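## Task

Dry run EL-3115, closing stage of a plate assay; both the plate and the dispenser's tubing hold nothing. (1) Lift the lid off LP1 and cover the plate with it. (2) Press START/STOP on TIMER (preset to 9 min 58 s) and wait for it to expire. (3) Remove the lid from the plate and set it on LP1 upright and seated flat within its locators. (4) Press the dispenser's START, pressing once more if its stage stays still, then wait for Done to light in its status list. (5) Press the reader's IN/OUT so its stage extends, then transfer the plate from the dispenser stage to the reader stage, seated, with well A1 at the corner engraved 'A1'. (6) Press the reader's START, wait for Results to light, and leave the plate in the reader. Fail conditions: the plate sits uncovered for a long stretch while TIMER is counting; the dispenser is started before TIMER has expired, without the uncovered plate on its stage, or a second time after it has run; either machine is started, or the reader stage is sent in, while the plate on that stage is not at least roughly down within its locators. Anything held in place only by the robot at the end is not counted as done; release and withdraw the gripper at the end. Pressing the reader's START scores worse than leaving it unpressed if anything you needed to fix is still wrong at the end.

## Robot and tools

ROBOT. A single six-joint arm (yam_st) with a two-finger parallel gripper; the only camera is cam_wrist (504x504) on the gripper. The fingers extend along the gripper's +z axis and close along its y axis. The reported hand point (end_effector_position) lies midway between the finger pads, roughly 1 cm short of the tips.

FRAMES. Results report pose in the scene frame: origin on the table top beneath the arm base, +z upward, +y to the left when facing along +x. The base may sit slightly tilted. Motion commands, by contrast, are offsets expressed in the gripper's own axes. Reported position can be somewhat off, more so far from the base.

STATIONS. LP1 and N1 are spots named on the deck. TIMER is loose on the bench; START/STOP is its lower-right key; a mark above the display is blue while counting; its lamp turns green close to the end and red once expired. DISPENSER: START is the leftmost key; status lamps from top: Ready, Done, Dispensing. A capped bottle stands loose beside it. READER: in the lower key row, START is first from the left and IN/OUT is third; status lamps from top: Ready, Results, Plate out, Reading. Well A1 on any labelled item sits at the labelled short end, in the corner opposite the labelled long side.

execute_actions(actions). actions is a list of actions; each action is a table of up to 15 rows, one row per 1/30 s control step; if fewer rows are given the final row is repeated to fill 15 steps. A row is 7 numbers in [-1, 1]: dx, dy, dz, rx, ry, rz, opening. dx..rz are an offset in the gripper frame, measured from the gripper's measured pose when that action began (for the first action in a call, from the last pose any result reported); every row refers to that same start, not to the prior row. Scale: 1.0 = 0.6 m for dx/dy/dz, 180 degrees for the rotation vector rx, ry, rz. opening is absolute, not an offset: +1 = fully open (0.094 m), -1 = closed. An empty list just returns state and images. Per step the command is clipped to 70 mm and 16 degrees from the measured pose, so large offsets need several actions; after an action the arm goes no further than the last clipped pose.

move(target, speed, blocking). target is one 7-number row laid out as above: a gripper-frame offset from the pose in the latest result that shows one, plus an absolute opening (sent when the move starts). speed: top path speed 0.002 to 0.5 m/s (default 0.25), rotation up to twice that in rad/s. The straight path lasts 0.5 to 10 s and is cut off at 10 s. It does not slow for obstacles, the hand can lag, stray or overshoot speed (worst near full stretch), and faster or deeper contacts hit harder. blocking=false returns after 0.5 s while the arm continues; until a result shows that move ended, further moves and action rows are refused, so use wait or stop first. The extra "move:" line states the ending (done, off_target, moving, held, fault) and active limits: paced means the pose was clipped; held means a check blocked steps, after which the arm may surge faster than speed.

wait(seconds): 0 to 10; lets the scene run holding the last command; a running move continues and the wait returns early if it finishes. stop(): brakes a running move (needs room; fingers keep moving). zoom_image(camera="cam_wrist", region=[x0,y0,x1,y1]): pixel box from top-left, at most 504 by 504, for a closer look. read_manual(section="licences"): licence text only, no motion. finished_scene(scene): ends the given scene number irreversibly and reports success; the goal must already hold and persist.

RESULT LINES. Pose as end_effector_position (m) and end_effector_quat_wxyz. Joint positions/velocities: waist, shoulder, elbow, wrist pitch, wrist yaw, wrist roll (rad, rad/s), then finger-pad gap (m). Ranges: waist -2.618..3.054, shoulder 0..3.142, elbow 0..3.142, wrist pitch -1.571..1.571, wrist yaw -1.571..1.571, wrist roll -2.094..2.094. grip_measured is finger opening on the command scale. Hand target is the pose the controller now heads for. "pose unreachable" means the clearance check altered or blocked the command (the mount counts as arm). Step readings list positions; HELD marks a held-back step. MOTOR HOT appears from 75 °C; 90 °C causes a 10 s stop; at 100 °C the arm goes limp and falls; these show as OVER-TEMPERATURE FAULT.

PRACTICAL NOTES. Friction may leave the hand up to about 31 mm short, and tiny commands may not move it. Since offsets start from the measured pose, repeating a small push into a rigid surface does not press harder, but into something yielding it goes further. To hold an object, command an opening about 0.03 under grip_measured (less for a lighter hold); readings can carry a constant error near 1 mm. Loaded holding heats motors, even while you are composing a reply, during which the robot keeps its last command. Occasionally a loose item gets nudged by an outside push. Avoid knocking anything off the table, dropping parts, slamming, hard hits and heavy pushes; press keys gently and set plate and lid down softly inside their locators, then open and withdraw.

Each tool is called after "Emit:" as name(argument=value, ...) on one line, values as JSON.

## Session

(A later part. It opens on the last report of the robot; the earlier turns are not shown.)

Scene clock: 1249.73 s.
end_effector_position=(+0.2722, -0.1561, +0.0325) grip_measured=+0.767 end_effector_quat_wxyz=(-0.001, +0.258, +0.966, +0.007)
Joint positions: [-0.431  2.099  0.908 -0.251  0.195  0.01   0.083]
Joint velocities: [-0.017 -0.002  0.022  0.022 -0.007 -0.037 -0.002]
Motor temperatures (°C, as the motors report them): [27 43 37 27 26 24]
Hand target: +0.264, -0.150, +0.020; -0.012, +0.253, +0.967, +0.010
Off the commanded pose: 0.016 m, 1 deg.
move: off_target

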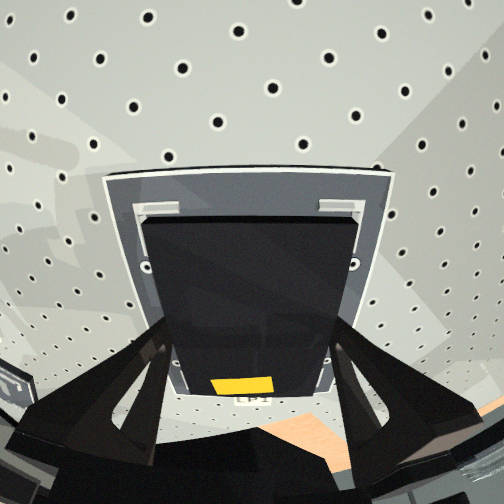

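The lid is resting on something; I'll slide it outward a little with the wrist.

Emit:
move(target=[-0.006,0,0,0,-0.0047,-0.004,0.72], speed=0.02)

Emit:
move(target=[0.017,0.003,0.022,0,0.008,0,0.72], speed=0.02)

Emit:
zoom_image(camera="cam_wrist", region=[100, 160, 400, 420])

Scene clock: 1255.77 s.
end_effector_position=(+0.2722, -0.1561, +0.0325) grip_measured=+0.767 end_effector_quat_wxyz=(-0.000, +0.257, +0.966, +0.007)
Joint positions: [-0.431  2.099  0.908 -0.251  0.195  0.008  0.083]
Joint velocities: [ 0.012  0.017  0.002  0.081  0.007 -0.081 -0.001]
Motor temperatures (°C, as the motors report them): [27 43 37 27 26 24]
Hand target: +0.275, -0.158, +0.033; +0.007, +0.252, +0.968, +0.005
Off the commanded pose: 0.004 m, 1 deg.
move: done

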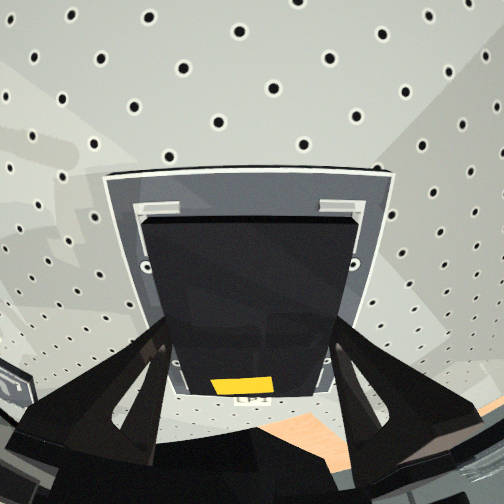

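Scene clock: 1256.83 s.
end_effector_position=(+0.2723, -0.1561, +0.0325) grip_measured=+0.767 end_effector_quat_wxyz=(-0.000, +0.257, +0.966, +0.007)
Joint positions: [-0.431  2.099  0.908 -0.251  0.195  0.008  0.083]
Joint velocities: [-0.022 -0.002 -0.012  0.037 -0.022  0.051 -0.001]
Motor temperatures (°C, as the motors report them): [27 43 37 27 26 24]
Hand target: +0.264, -0.149, +0.020; -0.013, +0.257, +0.966, +0.011
Off the commanded pose: 0.017 m, 1 deg.
move: off_target

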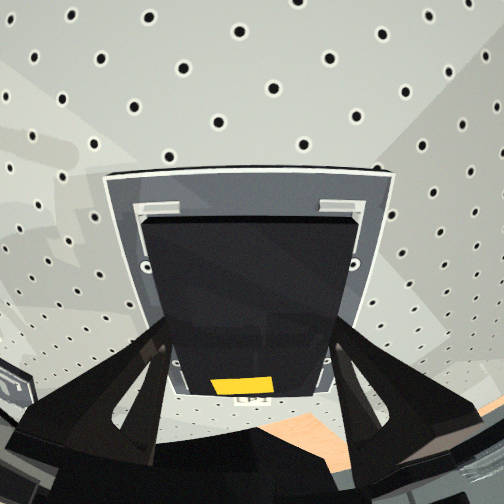

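Region (100, 160, 400, 420) of cam_wrist's 504x504 image, scaled by 1.680, with more detail than that image has; it fills the top 437 rows of this view, and the rest is white.

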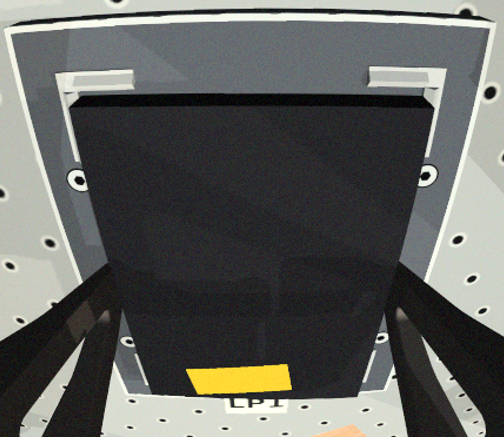

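Emit:
move(target=[0,0,0,0,0,0,1])

Emit:
move(target=[0.06,0,-0.17,0,0,0,1], speed=0.08)

Emit:
zoom_image(camera="cam_wrist", region=[130, 60, 380, 310])

Scene clock: 1261.60 s.
end_effector_position=(+0.2723, -0.1561, +0.0325) grip_measured=+0.998 end_effector_quat_wxyz=(-0.000, +0.257, +0.966, +0.007)
Joint positions: [-0.431  2.099  0.908 -0.251  0.195  0.008  0.094]
Joint velocities: [ 0.012  0.007  0.012 -0.066 -0.022  0.022 -0.001]
Motor temperatures (°C, as the motors report them): [27 42 37 27 26 24]
Hand target: +0.272, -0.156, +0.032; -0.000, +0.257, +0.966, +0.007
Off the commanded pose: 0.000 m, 0 deg.
move: done

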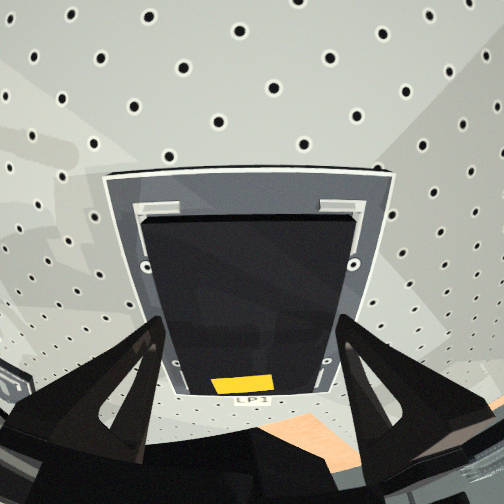

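Scene clock: 1263.47 s.
end_effector_position=(+0.2465, -0.1427, +0.1305) grip_measured=+0.998 end_effector_quat_wxyz=(+0.005, +0.260, +0.966, +0.008)
Joint positions: [-0.36   1.697  0.83  -0.58   0.2    0.081  0.094]
Joint velocities: [-0.002 -0.002  0.002 -0.051 -0.051  0.022  0.   ]
Motor temperatures (°C, as the motors report them): [27 43 37 27 26 24]
Hand target: +0.240, -0.138, +0.132; -0.002, +0.257, +0.966, +0.006
Off the commanded pose: 0.008 m, 1 deg.
move: done

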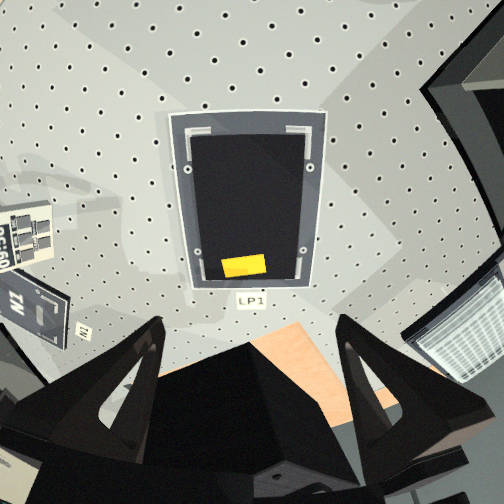

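Region (130, 60, 380, 310) of cam_wrist's 504x504 image, scaled by 2.016, with more detail than that image has.

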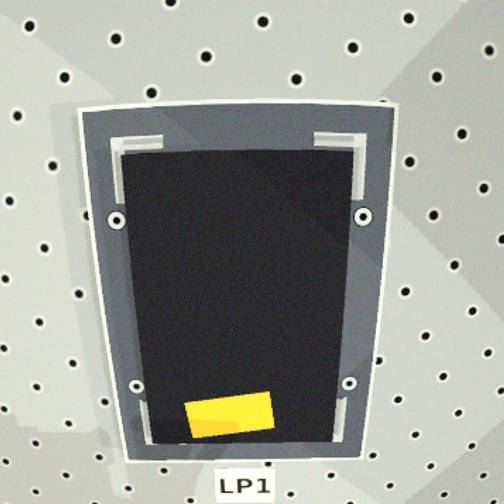

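Emit:
move(target=[0.16,0,-0.1,0,-0.06,0,-1], speed=0.1)

Scene clock: 1272.90 s.
end_effector_position=(+0.1690, -0.0979, +0.1870) grip_measured=-0.997 end_effector_quat_wxyz=(+0.097, +0.259, +0.961, -0.017)
Joint positions: [-0.21   1.013  0.461 -0.733  0.257  0.188  0.   ]
Joint velocities: [ 0.007 -0.012 -0.007 -0.051 -0.007 -0.022  0.   ]
Motor temperatures (°C, as the motors report them): [27 43 37 27 26 24]
Hand target: +0.163, -0.095, +0.185; +0.094, +0.257, +0.962, -0.019
Off the commanded pose: 0.007 m, 0 deg.
move: done

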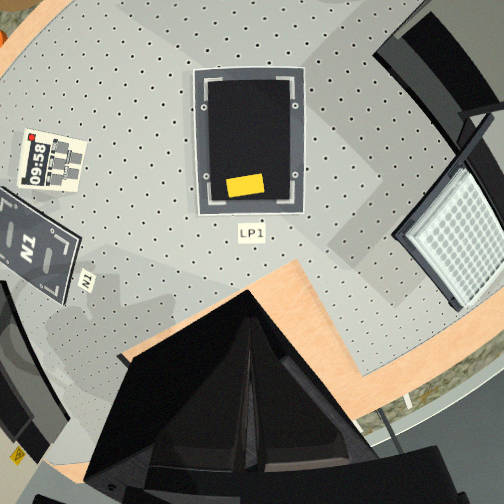

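Emit:
zoom_image(camera="cam_wrist", region=[170, 60, 330, 220])

Region (170, 60, 330, 220) of cam_wrist's 504x504 image, scaled by 3.150, with more detail than that image has.

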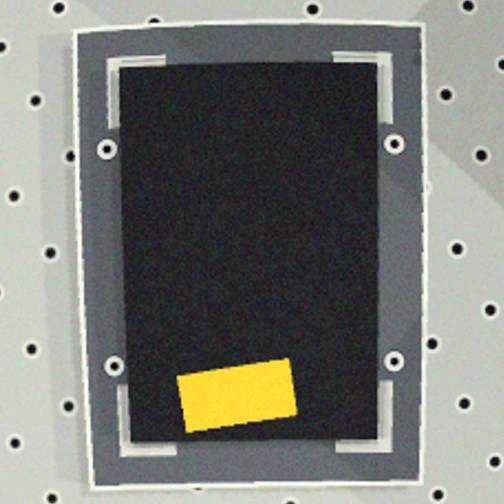

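Emit:
move(target=[-0.1,-0.17,-0.23,0,0,0.225,-1], speed=0.15)

Emit:
move(target=[0,0,0,0.04,-0.2,0,-1], speed=0.2)

Scene clock: 1288.10 s.
end_effector_position=(+0.1447, -0.1988, +0.3340) grip_measured=-0.997 end_effector_quat_wxyz=(+0.110, +0.569, +0.815, +0.021)
Joint positions: [-0.691  1.01   1.117 -1.286  0.087  0.417  0.   ]
Joint velocities: [-0.002 -0.017 -0.002 -0.037  0.066 -0.081 -0.001]
Motor temperatures (°C, as the motors report them): [27 41 37 27 26 24]
Hand target: +0.145, -0.201, +0.334; +0.101, +0.577, +0.810, +0.026
Off the commanded pose: 0.006 m, 2 deg.
move: done

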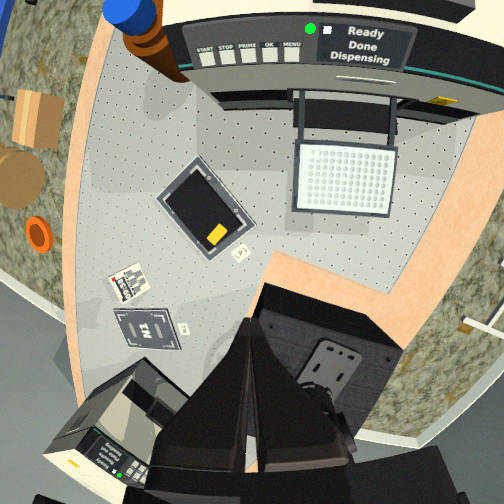

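Scene clock: 1290.33 s.
end_effector_position=(+0.1456, -0.2025, +0.3332) grip_measured=-0.997 end_effector_quat_wxyz=(+0.311, +0.545, +0.748, -0.217)
Joint positions: [-0.117  0.691  0.711 -0.958  0.86   0.745  0.   ]
Joint velocities: [ 0.002  0.012 -0.012  0.022  0.037 -0.022 -0.001]
Motor temperatures (°C, as the motors report them): [27 41 38 28 26 24]
Hand target: +0.145, -0.201, +0.332; +0.320, +0.546, +0.744, -0.215
Off the commanded pose: 0.004 m, 2 deg.
move: done

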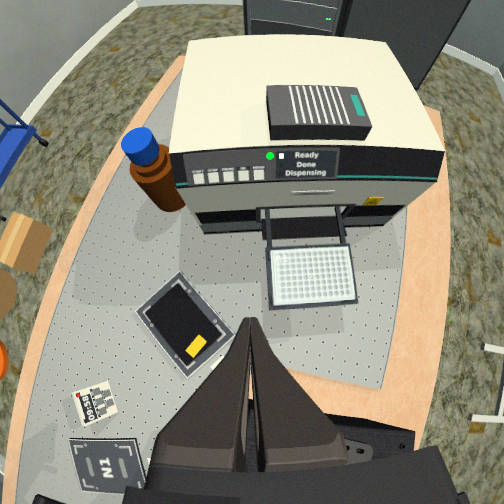

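Emit:
move(target=[0,0.13,0.1,0,0,0,-1], speed=0.1)

Scene clock: 1295.83 s.
end_effector_position=(+0.2313, -0.2180, +0.2987) grip_measured=-0.997 end_effector_quat_wxyz=(+0.318, +0.546, +0.745, -0.215)
Joint positions: [-0.153  1.074  0.711 -0.523  0.838  0.697  0.   ]
Joint velocities: [ 0.017  0.007 -0.007  0.11   0.022 -0.11  -0.001]
Motor temperatures (°C, as the motors report them): [27 40 38 28 26 24]
Hand target: +0.232, -0.219, +0.294; +0.311, +0.545, +0.748, -0.216
Off the commanded pose: 0.007 m, 1 deg.
move: done

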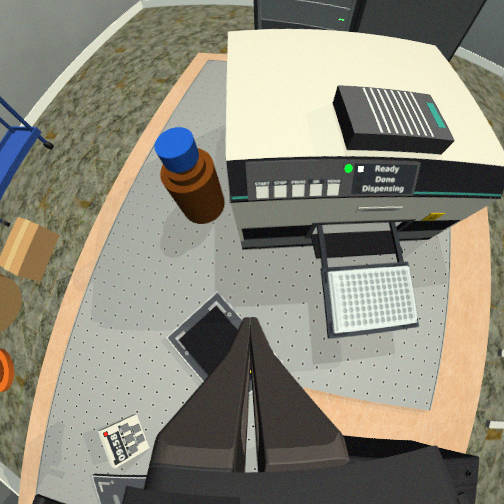

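Emit:
move(target=[0,-0.024,0.13,0,0,0,-1], speed=0.08)

Scene clock: 1303.33 s.
end_effector_position=(+0.2403, -0.2760, +0.2570) grip_measured=-0.997 end_effector_quat_wxyz=(+0.333, +0.550, +0.737, -0.209)
Joint positions: [-0.441  1.205  0.617 -0.079  0.627  0.427  0.   ]
Joint velocities: [-0.007 -0.012 -0.022 -0.022  0.022  0.051 -0.001]
Motor temperatures (°C, as the motors report them): [27 39 38 29 26 24]
Hand target: +0.236, -0.274, +0.244; +0.319, +0.547, +0.745, -0.210
Off the commanded pose: 0.014 m, 2 deg.
move: off_target

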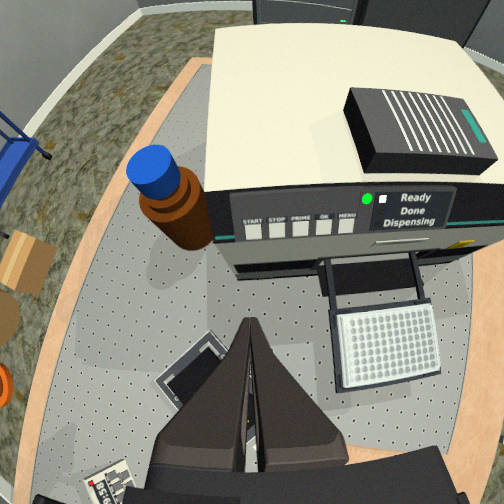

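Emit:
move(target=[0.02,-0.004,0.075,0,0,0,-1], speed=0.05)

Scene clock: 1309.37 s.
end_effector_position=(+0.2520, -0.3016, +0.2306) grip_measured=-0.997 end_effector_quat_wxyz=(+0.346, +0.553, +0.729, -0.208)
Joint positions: [-0.53   1.358  0.604  0.152  0.553  0.366  0.   ]
Joint velocities: [-0.027 -0.002  0.007 -0.066 -0.066 -0.037 -0.001]
Motor temperatures (°C, as the motors report them): [27 38 38 30 26 24]
Hand target: +0.247, -0.299, +0.218; +0.333, +0.551, +0.736, -0.208
Off the commanded pose: 0.014 m, 2 deg.
move: off_target

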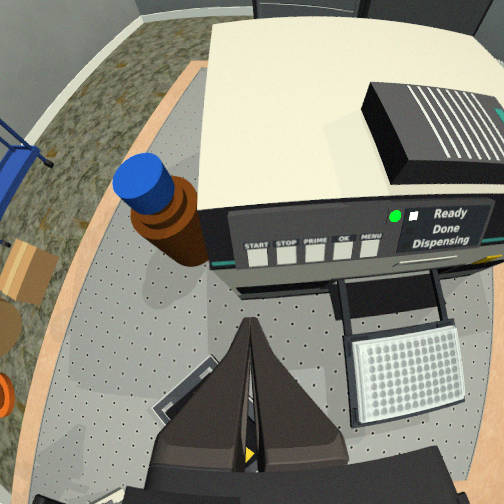

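Emit:
move(target=[0.02,-0.015,0.055,0,0,0,-1], speed=0.04)

Scene clock: 1316.20 s.
end_effector_position=(+0.2568, -0.3231, +0.2138) grip_measured=-0.997 end_effector_quat_wxyz=(+0.362, +0.555, +0.720, -0.207)
Joint positions: [-0.599  1.467  0.604  0.316  0.492  0.326  0.   ]
Joint velocities: [ 0.027 -0.007 -0.012 -0.007 -0.051  0.081 -0.001]
Motor temperatures (°C, as the motors report them): [27 38 38 31 26 24]
Hand target: +0.251, -0.319, +0.200; +0.346, +0.554, +0.729, -0.207
Off the commanded pose: 0.017 m, 2 deg.
move: off_target

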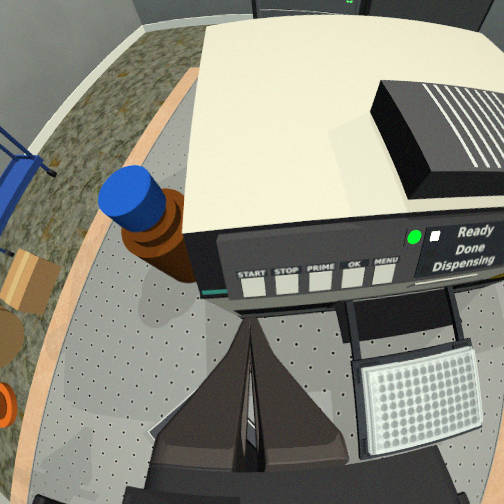

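Emit:
move(target=[0.02,-0.008,0.037,0,0,0,-1], speed=0.03)

Scene clock: 1318.97 s.
end_effector_position=(+0.2606, -0.3330, +0.1999) grip_measured=-0.997 end_effector_quat_wxyz=(+0.370, +0.557, +0.714, -0.207)
Joint positions: [-0.629  1.549  0.604  0.424  0.465  0.313  0.   ]
Joint velocities: [ 0.012  0.002 -0.012  0.022  0.022 -0.022 -0.001]
Motor temperatures (°C, as the motors report them): [27 38 38 31 26 24]
Hand target: +0.257, -0.332, +0.191; +0.362, +0.556, +0.719, -0.207
Off the commanded pose: 0.011 m, 1 deg.
move: off_target

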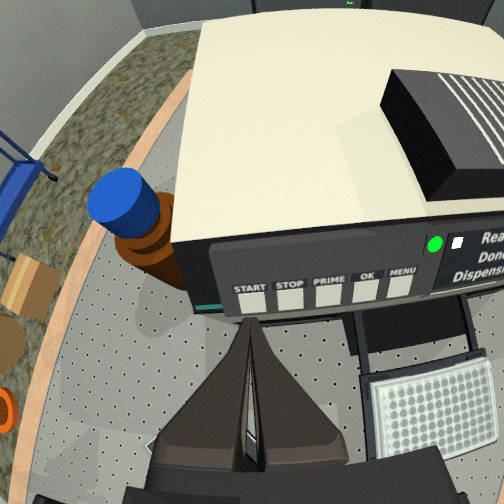

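Emit:
move(target=[-0.016,0,0,0,-0.0125,0,-1], speed=0.02)

Emit:
move(target=[0.008,0,0.025,0,0,0,-1], speed=0.02)

Scene clock: 1323.20 s.
end_effector_position=(+0.2632, -0.3369, +0.2055) grip_measured=-0.997 end_effector_quat_wxyz=(+0.382, +0.554, +0.709, -0.211)
Joint positions: [-0.629  1.549  0.604  0.456  0.466  0.301  0.   ]
Joint velocities: [ 0.007  0.017 -0.002  0.022  0.007  0.081  0.   ]
Motor temperatures (°C, as the motors report them): [27 38 38 32 26 24]
Hand target: +0.262, -0.339, +0.207; +0.384, +0.553, +0.707, -0.218
Off the commanded pose: 0.003 m, 1 deg.
move: done

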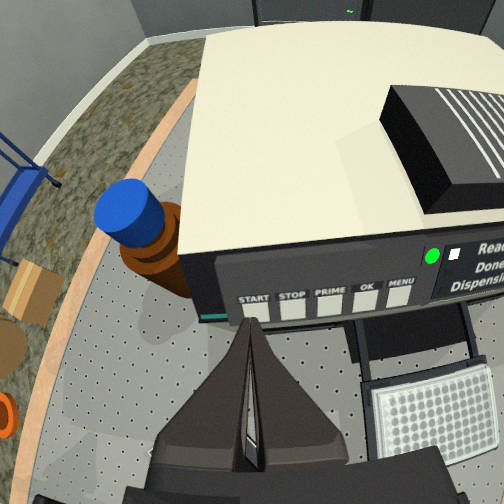

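Scene clock: 1324.20 s.
end_effector_position=(+0.2649, -0.3381, +0.2034) grip_measured=-0.997 end_effector_quat_wxyz=(+0.385, +0.554, +0.707, -0.212)
Joint positions: [-0.629  1.566  0.604  0.48   0.467  0.3    0.   ]
Joint velocities: [ 0.017 -0.012 -0.007  0.007  0.022  0.007  0.   ]
Motor temperatures (°C, as the motors report them): [27 38 38 32 26 24]
Hand target: +0.267, -0.344, +0.193; +0.382, +0.554, +0.709, -0.211
Off the commanded pose: 0.013 m, 0 deg.
move: off_target

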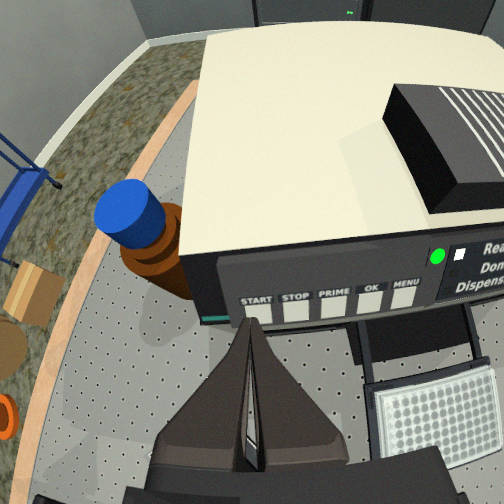

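Emit:
move(target=[-0.012,-0.009,-0.02,0.01,-0.006,0,-1], speed=0.02)

Scene clock: 1331.13 s.
end_effector_position=(+0.2582, -0.3413, +0.2135) grip_measured=-0.997 end_effector_quat_wxyz=(+0.384, +0.559, +0.698, -0.229)
Joint positions: [-0.625  1.531  0.604  0.459  0.509  0.3    0.   ]
Joint velocities: [-0.012 -0.017 -0.002 -0.051  0.051 -0.051  0.001]
Motor temperatures (°C, as the motors report them): [27 38 39 33 26 24]
Hand target: +0.257, -0.335, +0.215; +0.383, +0.557, +0.700, -0.229
Off the commanded pose: 0.006 m, 0 deg.
move: done

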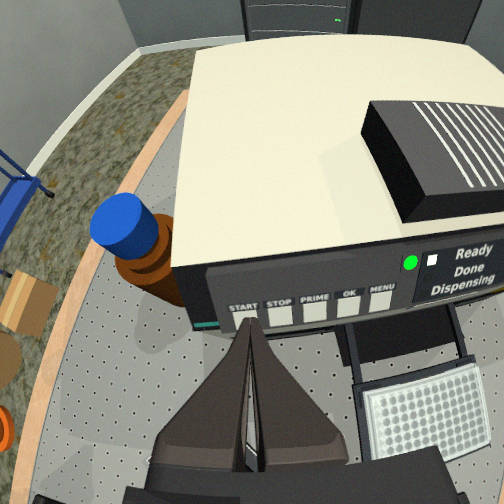

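Emit:
move(target=[0.008,0.003,0.028,0,0,0,-1], speed=0.02)

Scene clock: 1334.13 s.
end_effector_position=(+0.2605, -0.3409, +0.2050) grip_measured=-0.997 end_effector_quat_wxyz=(+0.381, +0.559, +0.700, -0.229)
Joint positions: [-0.625  1.568  0.604  0.487  0.507  0.3    0.   ]
Joint velocities: [ 0.007 -0.002  0.002  0.007  0.007 -0.051 -0.   ]
Motor temperatures (°C, as the motors report them): [27 38 39 33 26 24]
Hand target: +0.264, -0.350, +0.200; +0.384, +0.559, +0.698, -0.229
Off the commanded pose: 0.011 m, 0 deg.
move: off_target

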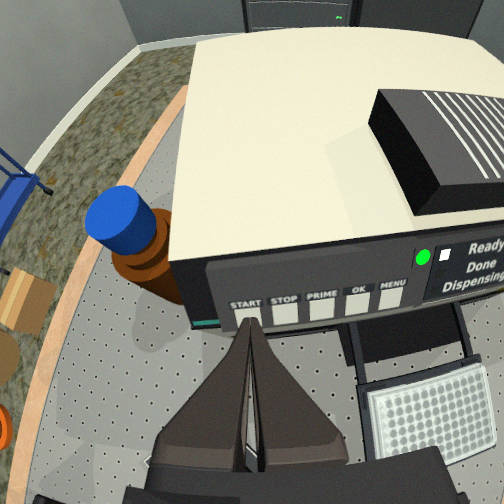

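Emit:
move(target=[-0.015,0,0.025,0,0,0,-1], speed=0.02)

Scene clock: 1337.70 s.
end_effector_position=(+0.2604, -0.3413, +0.2046) grip_measured=-0.997 end_effector_quat_wxyz=(+0.375, +0.556, +0.705, -0.231)
Joint positions: [-0.625  1.568  0.613  0.467  0.51   0.292  0.   ]
Joint velocities: [-0.027  0.022 -0.007  0.022 -0.007 -0.007 -0.001]
Motor temperatures (°C, as the motors report them): [27 38 39 33 26 24]
Hand target: +0.264, -0.357, +0.204; +0.381, +0.559, +0.700, -0.229
Off the commanded pose: 0.017 m, 1 deg.
move: off_target

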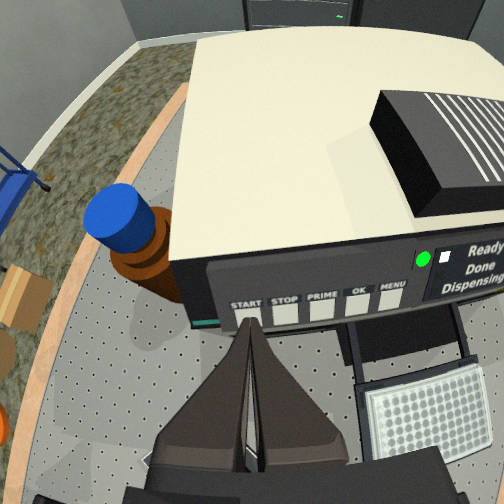

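Emit:
move(target=[-0.01,0,-0.03,0,0.06,0,-1], speed=0.03)

Scene clock: 1344.67 s.
end_effector_position=(+0.2552, -0.3243, +0.2083) grip_measured=-0.997 end_effector_quat_wxyz=(+0.296, +0.570, +0.746, -0.178)
Joint positions: [-0.623  1.485  0.747  0.027  0.45   0.374  0.   ]
Joint velocities: [ 0.012 -0.012 -0.012 -0.037 -0.037  0.007 -0.001]
Motor temperatures (°C, as the motors report them): [27 38 40 34 26 24]
Hand target: +0.256, -0.331, +0.220; +0.307, +0.576, +0.736, -0.176
Off the commanded pose: 0.014 m, 2 deg.
move: off_target

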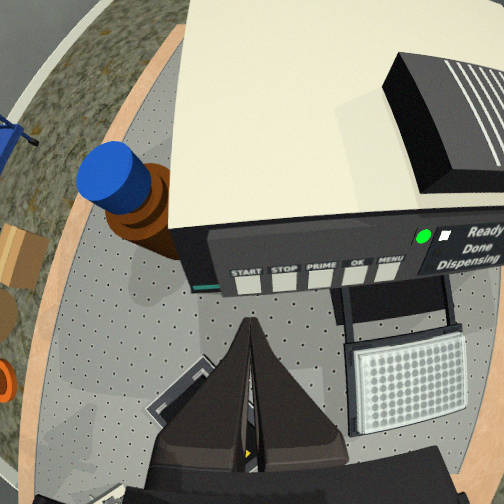

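Emit:
move(target=[-0.04,0.002,0.025,0,0,0,-1], speed=0.02)

Scene clock: 1352.83 s.
end_effector_position=(+0.2641, -0.3472, +0.2179) grip_measured=-0.997 end_effector_quat_wxyz=(+0.306, +0.571, +0.741, -0.179)
Joint positions: [-0.657  1.526  0.833  0.013  0.422  0.352  0.   ]
Joint velocities: [ 0.007  0.012 -0.012 -0.066  0.066  0.081  0.   ]
Motor temperatures (°C, as the motors report them): [27 40 41 33 26 24]
Hand target: +0.264, -0.351, +0.213; +0.297, +0.570, +0.745, -0.178
Off the commanded pose: 0.007 m, 1 deg.
move: done

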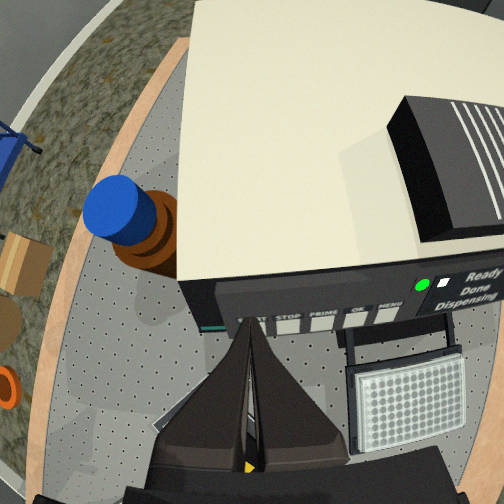

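Emit:
move(target=[0.012,0,0,0,0.009,0,-1], speed=0.02)

Emit:
move(target=[0,0,0.025,0,0,0,-1], speed=0.02)

Scene clock: 1356.90 s.
end_effector_position=(+0.2625, -0.3450, +0.2157) grip_measured=-0.997 end_effector_quat_wxyz=(+0.299, +0.572, +0.743, -0.177)
Joint positions: [-0.657  1.526  0.833 -0.002  0.422  0.356  0.   ]
Joint velocities: [ 0.007 -0.002 -0.007 -0.081  0.066  0.037 -0.001]
Motor temperatures (°C, as the motors report them): [27 40 41 33 26 24]
Hand target: +0.263, -0.342, +0.213; +0.295, +0.574, +0.745, -0.171
Off the commanded pose: 0.004 m, 1 deg.
move: done

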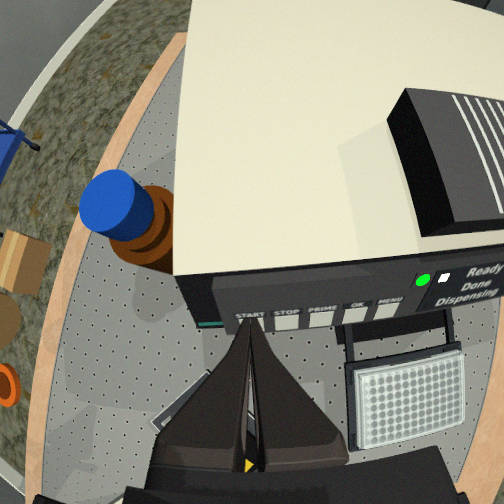

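Scene clock: 1357.87 s.
end_effector_position=(+0.2651, -0.3465, +0.2147) grip_measured=-0.997 end_effector_quat_wxyz=(+0.304, +0.571, +0.742, -0.177)
Joint positions: [-0.657  1.536  0.833  0.017  0.419  0.352  0.   ]
Joint velocities: [-0.002 -0.032 -0.007  0.022 -0.007 -0.095 -0.001]
Motor temperatures (°C, as the motors report them): [27 40 41 33 26 24]
Hand target: +0.266, -0.354, +0.205; +0.299, +0.572, +0.743, -0.176
Off the commanded pose: 0.013 m, 1 deg.
move: off_target

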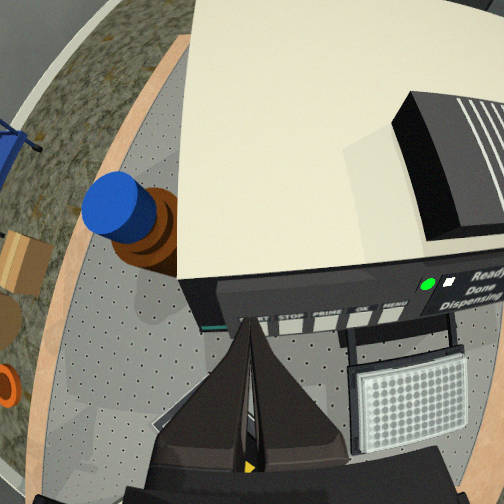

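Emit:
move(target=[0.02,-0.004,0,0.004,0.0155,0,-1], speed=0.02)

Emit:
move(target=[0,0,0.025,0,0,0,-1], speed=0.02)

Scene clock: 1363.13 s.
end_effector_position=(+0.2603, -0.3407, +0.2086) grip_measured=-0.997 end_effector_quat_wxyz=(+0.286, +0.575, +0.747, -0.171)
Joint positions: [-0.657  1.536  0.833 -0.025  0.419  0.368  0.   ]
Joint velocities: [ 0.002 -0.007 -0.007 -0.066  0.007 -0.022  0.001]
Motor temperatures (°C, as the motors report them): [27 39 41 34 26 24]
Hand target: +0.261, -0.338, +0.207; +0.282, +0.577, +0.748, -0.167
Off the commanded pose: 0.003 m, 1 deg.
move: done

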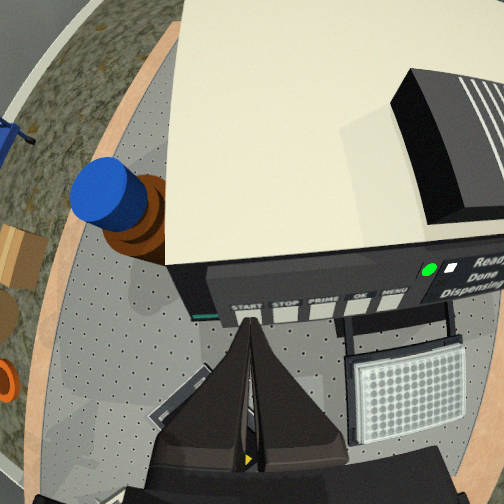

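Scene clock: 1364.10 s.
end_effector_position=(+0.2622, -0.3429, +0.2089) grip_measured=-0.997 end_effector_quat_wxyz=(+0.292, +0.574, +0.745, -0.173)
Joint positions: [-0.658  1.542  0.833 -0.006  0.419  0.363  0.   ]
Joint velocities: [-0.002 -0.002 -0.012 -0.022 -0.095 -0.11   0.001]
Motor temperatures (°C, as the motors report them): [27 39 41 34 26 24]
Hand target: +0.263, -0.349, +0.198; +0.286, +0.576, +0.747, -0.171
Off the commanded pose: 0.014 m, 1 deg.
move: off_target

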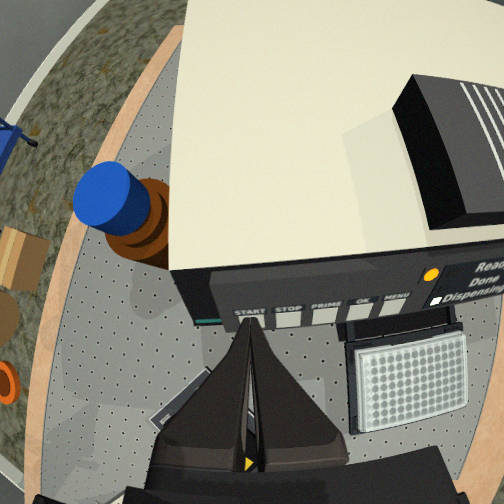

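Dispensing started. Backing off.

Emit:
move(target=[0.05,0,-0.2,0,0,0,-1], speed=0.1)

Emit:
wait(seconds=10)

Scene clock: 1371.83 s.
end_effector_position=(+0.2330, -0.2530, +0.2791) grip_measured=-0.997 end_effector_quat_wxyz=(+0.291, +0.573, +0.746, -0.177)
Joint positions: [-0.373  1.146  0.749 -0.434  0.63   0.588  0.   ]
Joint velocities: [-0.007 -0.007  0.022  0.022 -0.007 -0.037  0.001]
Motor temperatures (°C, as the motors report them): [27 39 41 34 26 24]
Hand target: +0.230, -0.248, +0.279; +0.290, +0.573, +0.746, -0.177
Off the commanded pose: 0.007 m, 0 deg.
move: done

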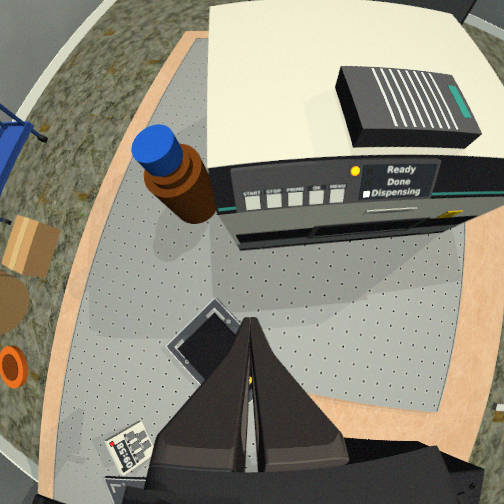

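Scene clock: 1381.83 s.
end_effector_position=(+0.2326, -0.2530, +0.2789) grip_measured=-0.997 end_effector_quat_wxyz=(+0.290, +0.573, +0.745, -0.178)
Joint positions: [-0.373  1.146  0.749 -0.436  0.631  0.589  0.   ]
Joint velocities: [-0.022  0.002 -0.002  0.037  0.007 -0.007 -0.   ]
Motor temperatures (°C, as the motors report them): [27 39 41 34 26 24]
Hand target: +0.229, -0.248, +0.279; +0.290, +0.572, +0.746, -0.177
Off the commanded pose: 0.006 m, 1 deg.
wait: 10.00 s; at rest by 0.17 s

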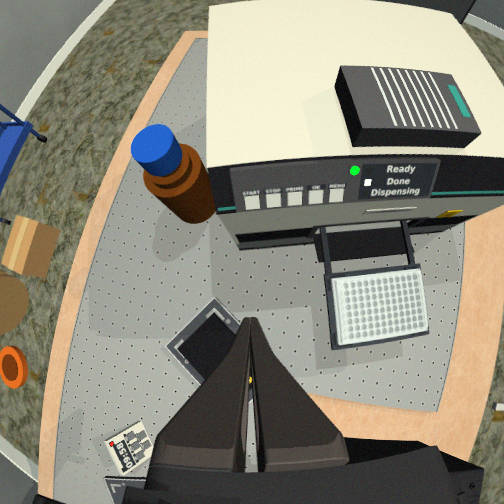

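Emit:
move(target=[0.26,0.198,-0.285,-0.247,0.026,-0.298,-1], speed=0.2)

Scene clock: 1392.63 s.
end_effector_position=(+0.2775, -0.0081, +0.3120) grip_measured=-0.997 end_effector_quat_wxyz=(+0.339, +0.051, +0.939, +0.006)
Joint positions: [ 0.42   1.011  0.687 -0.614  0.433  0.227  0.   ]
Joint velocities: [-0.012  0.017  0.002 -0.007 -0.007 -0.037 -0.001]
Motor temperatures (°C, as the motors report them): [27 39 41 33 26 24]
Hand target: +0.281, -0.003, +0.314; +0.336, +0.039, +0.941, +0.009
Off the commanded pose: 0.011 m, 2 deg.
move: off_target

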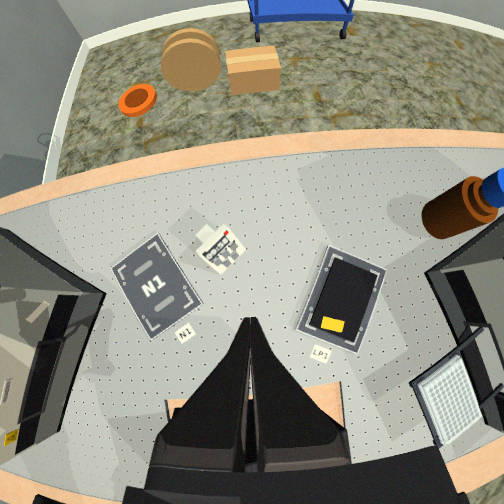

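Emit:
move(target=[0.293,0.317,-0.267,-0.282,0.02,-0.341,-1], speed=0.2)

Scene clock: 1401.60 s.
end_effector_position=(+0.0651, +0.1929, +0.3202) grip_measured=-0.997 end_effector_quat_wxyz=(+0.253, -0.558, +0.765, +0.201)
Joint positions: [ 1.428  1.002  0.66  -0.808  0.091  0.053  0.   ]
Joint velocities: [ 0.002  0.017  0.007 -0.007 -0.066 -0.081 -0.001]
Motor temperatures (°C, as the motors report them): [27 37 42 34 26 24]
Hand target: +0.063, +0.200, +0.325; +0.254, -0.566, +0.757, +0.206
Off the commanded pose: 0.017 m, 3 deg.
move: off_target

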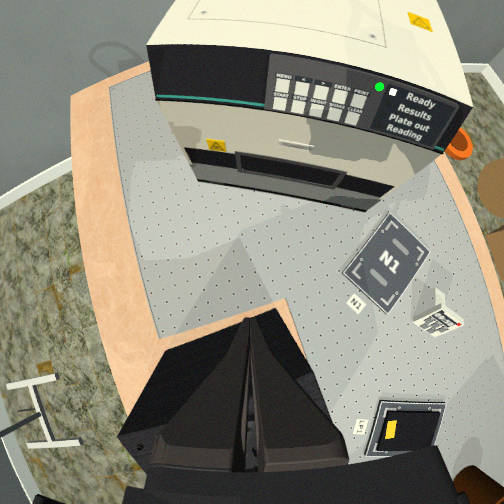

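Emit:
move(target=[-0.13,-0.08,0,0.034,0,0.044,-1], speed=0.1)

Scene clock: 1408.20 s.
end_effector_position=(+0.1241, +0.2350, +0.3684) grip_measured=-0.997 end_effector_quat_wxyz=(+0.270, -0.496, +0.804, +0.185)
Joint positions: [ 1.292  1.272  0.948 -0.804  0.124  0.051  0.   ]
Joint velocities: [-0.002 -0.007  0.032  0.022  0.037  0.022 -0.   ]
Motor temperatures (°C, as the motors report them): [27 37 43 34 26 24]
Hand target: +0.130, +0.236, +0.369; +0.267, -0.489, +0.811, +0.179
Off the commanded pose: 0.007 m, 2 deg.
move: done

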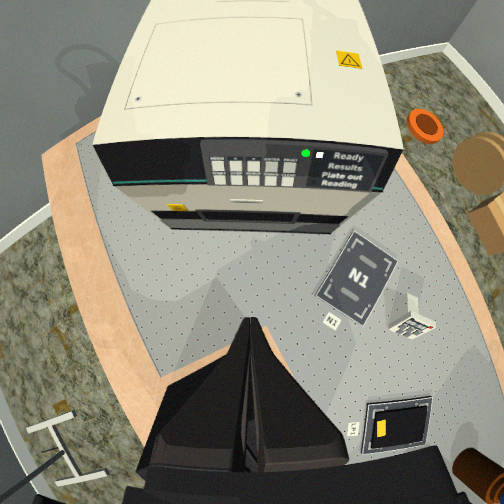

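Emit:
move(target=[0.01,-0.008,0.15,0.01,0,0.013,-1], speed=0.08)

Scene clock: 1411.70 s.
end_effector_position=(+0.1470, +0.2825, +0.3071) grip_measured=-0.997 end_effector_quat_wxyz=(+0.281, -0.478, +0.810, +0.189)
Joint positions: [ 1.259  1.482  0.81  -0.427  0.128  0.051  0.   ]
Joint velocities: [ 0.012 -0.032 -0.007 -0.022 -0.095 -0.081 -0.   ]
Motor temperatures (°C, as the motors report them): [27 36 43 34 26 24]
Hand target: +0.150, +0.279, +0.295; +0.273, -0.475, +0.817, +0.179
Off the commanded pose: 0.014 m, 2 deg.
move: off_target

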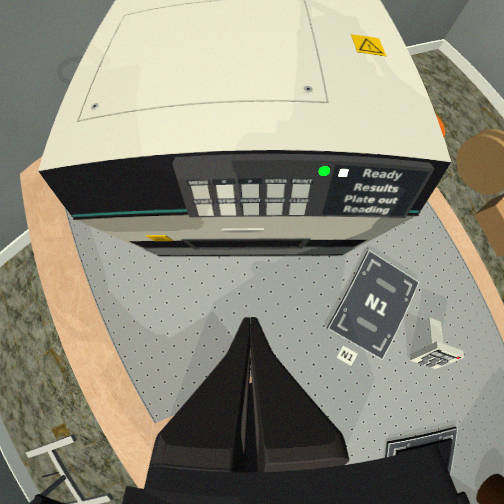

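Emit:
move(target=[-0.008,-0.003,0.095,0,0,0,-1], speed=0.05)

Scene clock: 1416.43 s.
end_effector_position=(+0.1631, +0.3155, +0.2714) grip_measured=-0.997 end_effector_quat_wxyz=(+0.283, -0.478, +0.810, +0.190)
Joint positions: [ 1.236  1.678  0.81  -0.224  0.119  0.029  0.   ]
Joint velocities: [ 0.007  0.002 -0.017  0.022 -0.007 -0.037 -0.   ]
Motor temperatures (°C, as the motors report them): [27 36 43 35 26 24]
Hand target: +0.167, +0.317, +0.268; +0.281, -0.478, +0.810, +0.190
Off the commanded pose: 0.006 m, 0 deg.
move: done

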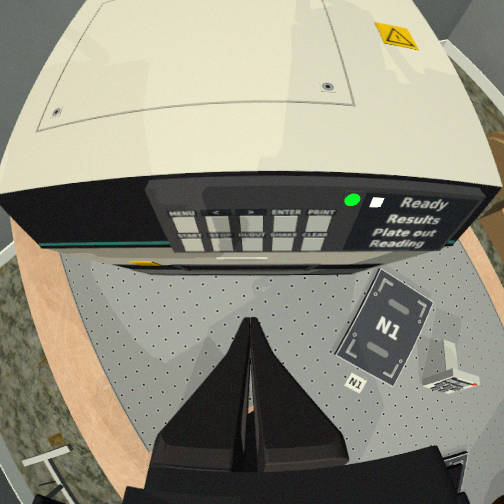

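Emit:
move(target=[-0.02,-0.005,0.047,0,0,0,-1], speed=0.03)

Scene clock: 1421.70 s.
end_effector_position=(+0.1724, +0.3323, +0.2572) grip_measured=-0.997 end_effector_quat_wxyz=(+0.280, -0.479, +0.811, +0.186)
Joint positions: [ 1.225  1.783  0.853 -0.171  0.115  0.018  0.   ]
Joint velocities: [ 0.002 -0.007  0.002  0.037  0.051  0.051  0.001]
Motor temperatures (°C, as the motors report them): [27 36 43 35 26 24]
Hand target: +0.179, +0.338, +0.258; +0.283, -0.478, +0.810, +0.190
Off the commanded pose: 0.008 m, 1 deg.
move: done

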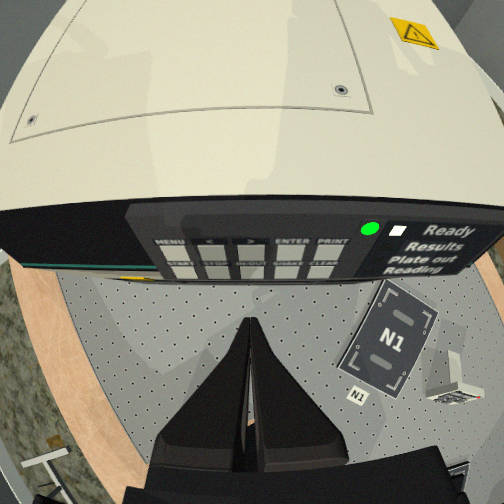

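Emit:
move(target=[-0.028,-0.004,0.03,0,0,0,-1], speed=0.02)

Scene clock: 1426.03 s.
end_effector_position=(+0.1790, +0.3485, +0.2555) grip_measured=-0.997 end_effector_quat_wxyz=(+0.279, -0.482, +0.810, +0.185)
Joint positions: [ 1.225  1.853  0.919 -0.169  0.115  0.014  0.   ]
Joint velocities: [-0.027  0.002  0.002  0.066 -0.007  0.037  0.   ]
Motor temperatures (°C, as the motors report them): [27 36 44 35 26 24]
Hand target: +0.186, +0.352, +0.255; +0.280, -0.479, +0.811, +0.187
Off the commanded pose: 0.008 m, 0 deg.
move: done

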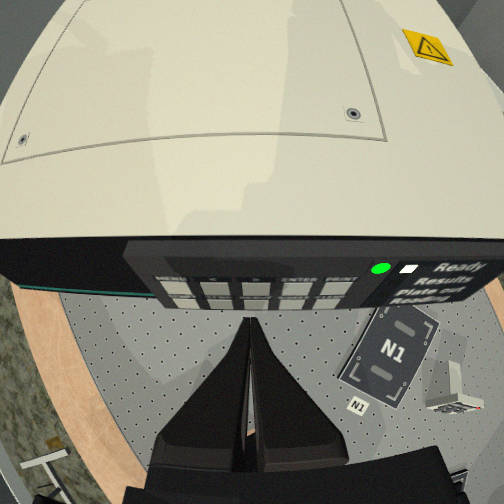

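Emit:
move(target=[-0.014,-0.008,0.012,0.008,0,0,-1], speed=0.02)

Emit:
zoom_image(camera="cam_wrist", region=[130, 230, 380, 360])

Scene clock: 1432.07 s.
end_effector_position=(+0.1839, +0.3530, +0.2576) grip_measured=-0.997 end_effector_quat_wxyz=(+0.285, -0.479, +0.810, +0.181)
Joint positions: [ 1.225  1.869  0.942 -0.17   0.129  0.013  0.   ]
Joint velocities: [ 0.002 -0.012 -0.017 -0.037  0.007  0.022  0.001]
Motor temperatures (°C, as the motors report them): [27 37 44 35 26 24]
Hand target: +0.189, +0.356, +0.255; +0.286, -0.478, +0.812, +0.175
Off the commanded pose: 0.006 m, 1 deg.
move: done

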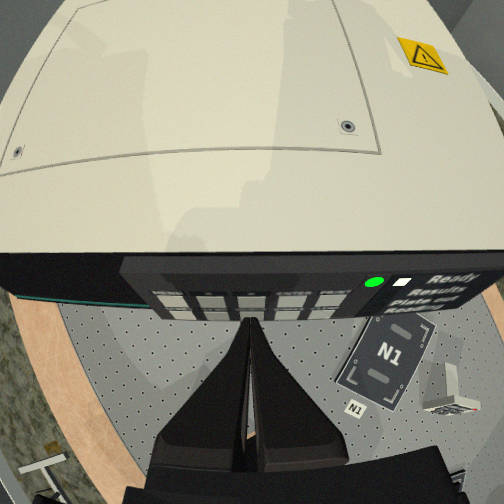

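Region (130, 230, 380, 360) of cam_wrist's 504x504 image, scaled by 2.016, with more detail than that image has; it fills the top 262 rows of this view, and the rest is white.

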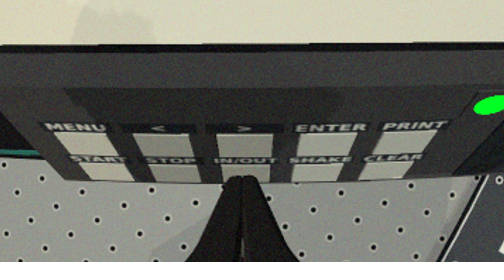

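Emit:
move(target=[0,0,0.025,0,0,0,-1], speed=0.02)

Emit:
zoom_image(camera="cam_wrist", region=[130, 230, 504, 400])

Scene clock: 1435.57 s.
end_effector_position=(+0.1849, +0.3554, +0.2558) grip_measured=-0.997 end_effector_quat_wxyz=(+0.288, -0.478, +0.810, +0.182)
Joint positions: [ 1.225  1.88   0.942 -0.154  0.131  0.013  0.   ]
Joint velocities: [-0.002 -0.007 -0.007 -0.022  0.051 -0.007  0.001]
Motor temperatures (°C, as the motors report them): [27 37 44 35 26 24]
Hand target: +0.188, +0.361, +0.246; +0.285, -0.479, +0.810, +0.181
Off the commanded pose: 0.012 m, 0 deg.
move: off_target

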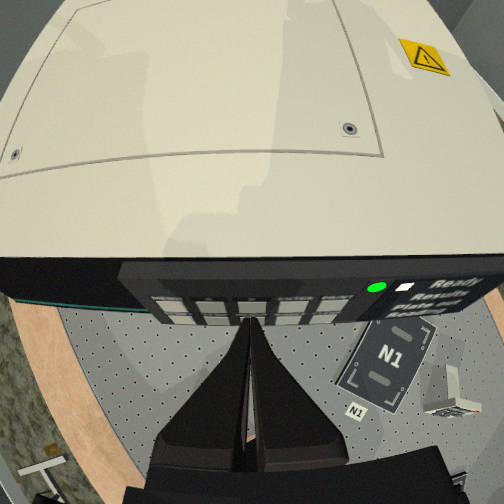

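Region (130, 230, 504, 400) of cam_wrist's 504x504 image, scaled by 1.348, with more detail than that image has; it fills the top 229 rows of this view, and the rest is white.

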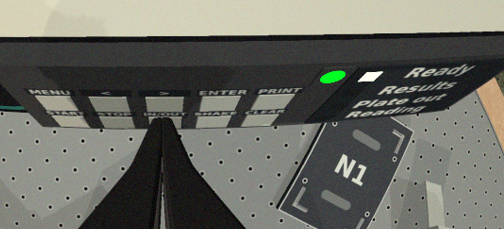

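Emit:
move(target=[0.006,0,0.028,0,0,0,-1], speed=0.02)

Emit:
zoom_image(camera="cam_wrist", region=[130, 230, 504, 400])

Scene clock: 1440.57 s.
end_effector_position=(+0.1849, +0.3555, +0.2555) grip_measured=-0.997 end_effector_quat_wxyz=(+0.287, -0.478, +0.810, +0.182)
Joint positions: [ 1.225  1.881  0.942 -0.153  0.131  0.013  0.   ]
Joint velocities: [-0.007  0.017 -0.012  0.095 -0.051  0.037  0.   ]
Motor temperatures (°C, as the motors report them): [27 37 44 36 26 24]
Hand target: +0.188, +0.361, +0.241; +0.287, -0.478, +0.810, +0.182
Off the commanded pose: 0.017 m, 0 deg.
move: off_target

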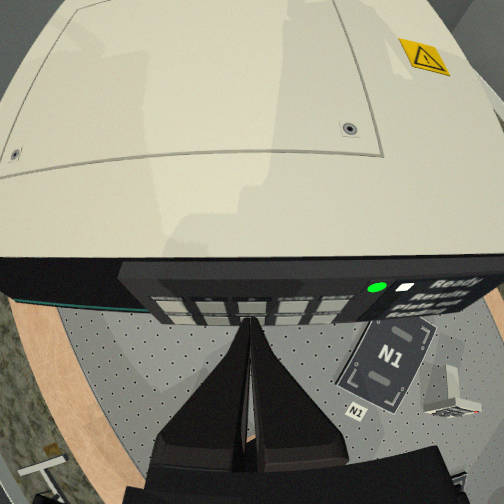

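Region (130, 230, 504, 400) of cam_wrist's 504x504 image, scaled by 1.348, with more detail than that image has; it fills the top 229 rows of this view, and the rest is white.

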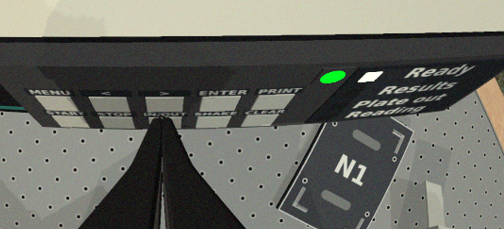

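The tip is caught on the key's top edge; I'll pitch it back and down, then press.

Emit:
move(target=[0.017,0,0,0,0.013,0,-1], speed=0.02)

Emit:
move(target=[-0.004,0,0.025,0,0,0,-1], speed=0.02)

Emit:
zoom_image(camera="cam_wrist", region=[130, 230, 504, 400])

Scene clock: 1447.27 s.
end_effector_position=(+0.1826, +0.3511, +0.2515) grip_measured=-0.997 end_effector_quat_wxyz=(+0.277, -0.482, +0.813, +0.175)
Joint positions: [ 1.225  1.881  0.942 -0.18   0.131  0.013  0.   ]
Joint velocities: [-0.012 -0.012  0.002 -0.051 -0.022  0.007  0.   ]
Motor temperatures (°C, as the motors report them): [27 37 44 37 26 24]
Hand target: +0.181, +0.349, +0.249; +0.271, -0.481, +0.816, +0.172
Off the commanded pose: 0.004 m, 1 deg.
move: done

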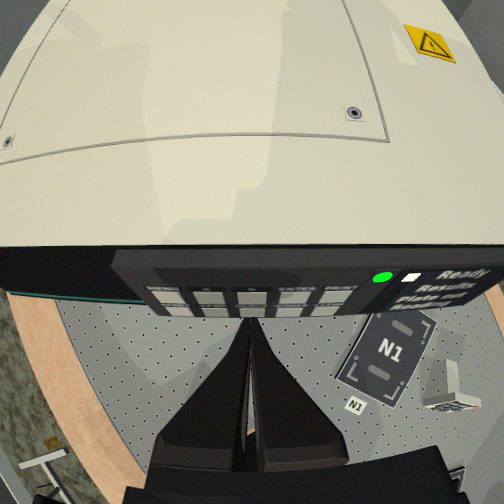

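Scene clock: 1448.27 s.
end_effector_position=(+0.1828, +0.3528, +0.2475) grip_measured=-0.997 end_effector_quat_wxyz=(+0.276, -0.482, +0.813, +0.174)
Joint positions: [ 1.225  1.895  0.942 -0.168  0.131  0.013  0.   ]
Joint velocities: [ 0.007 -0.002 -0.012 -0.022  0.022 -0.037  0.   ]
Motor temperatures (°C, as the motors report them): [27 37 44 37 26 24]
Hand target: +0.188, +0.360, +0.242; +0.277, -0.482, +0.813, +0.175
Off the commanded pose: 0.012 m, 0 deg.
move: off_target

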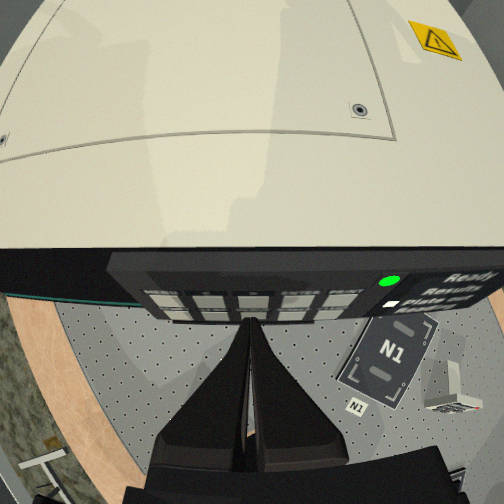

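Region (130, 230, 504, 400) of cam_wrist's 504x504 image, scaled by 1.348, with more detail than that image has; it fills the top 229 rows of this view, and the rest is white.

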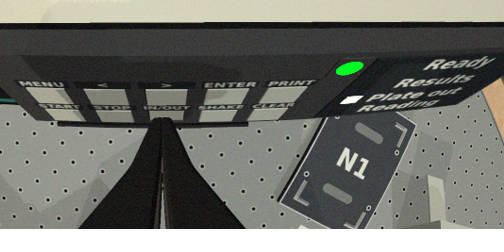

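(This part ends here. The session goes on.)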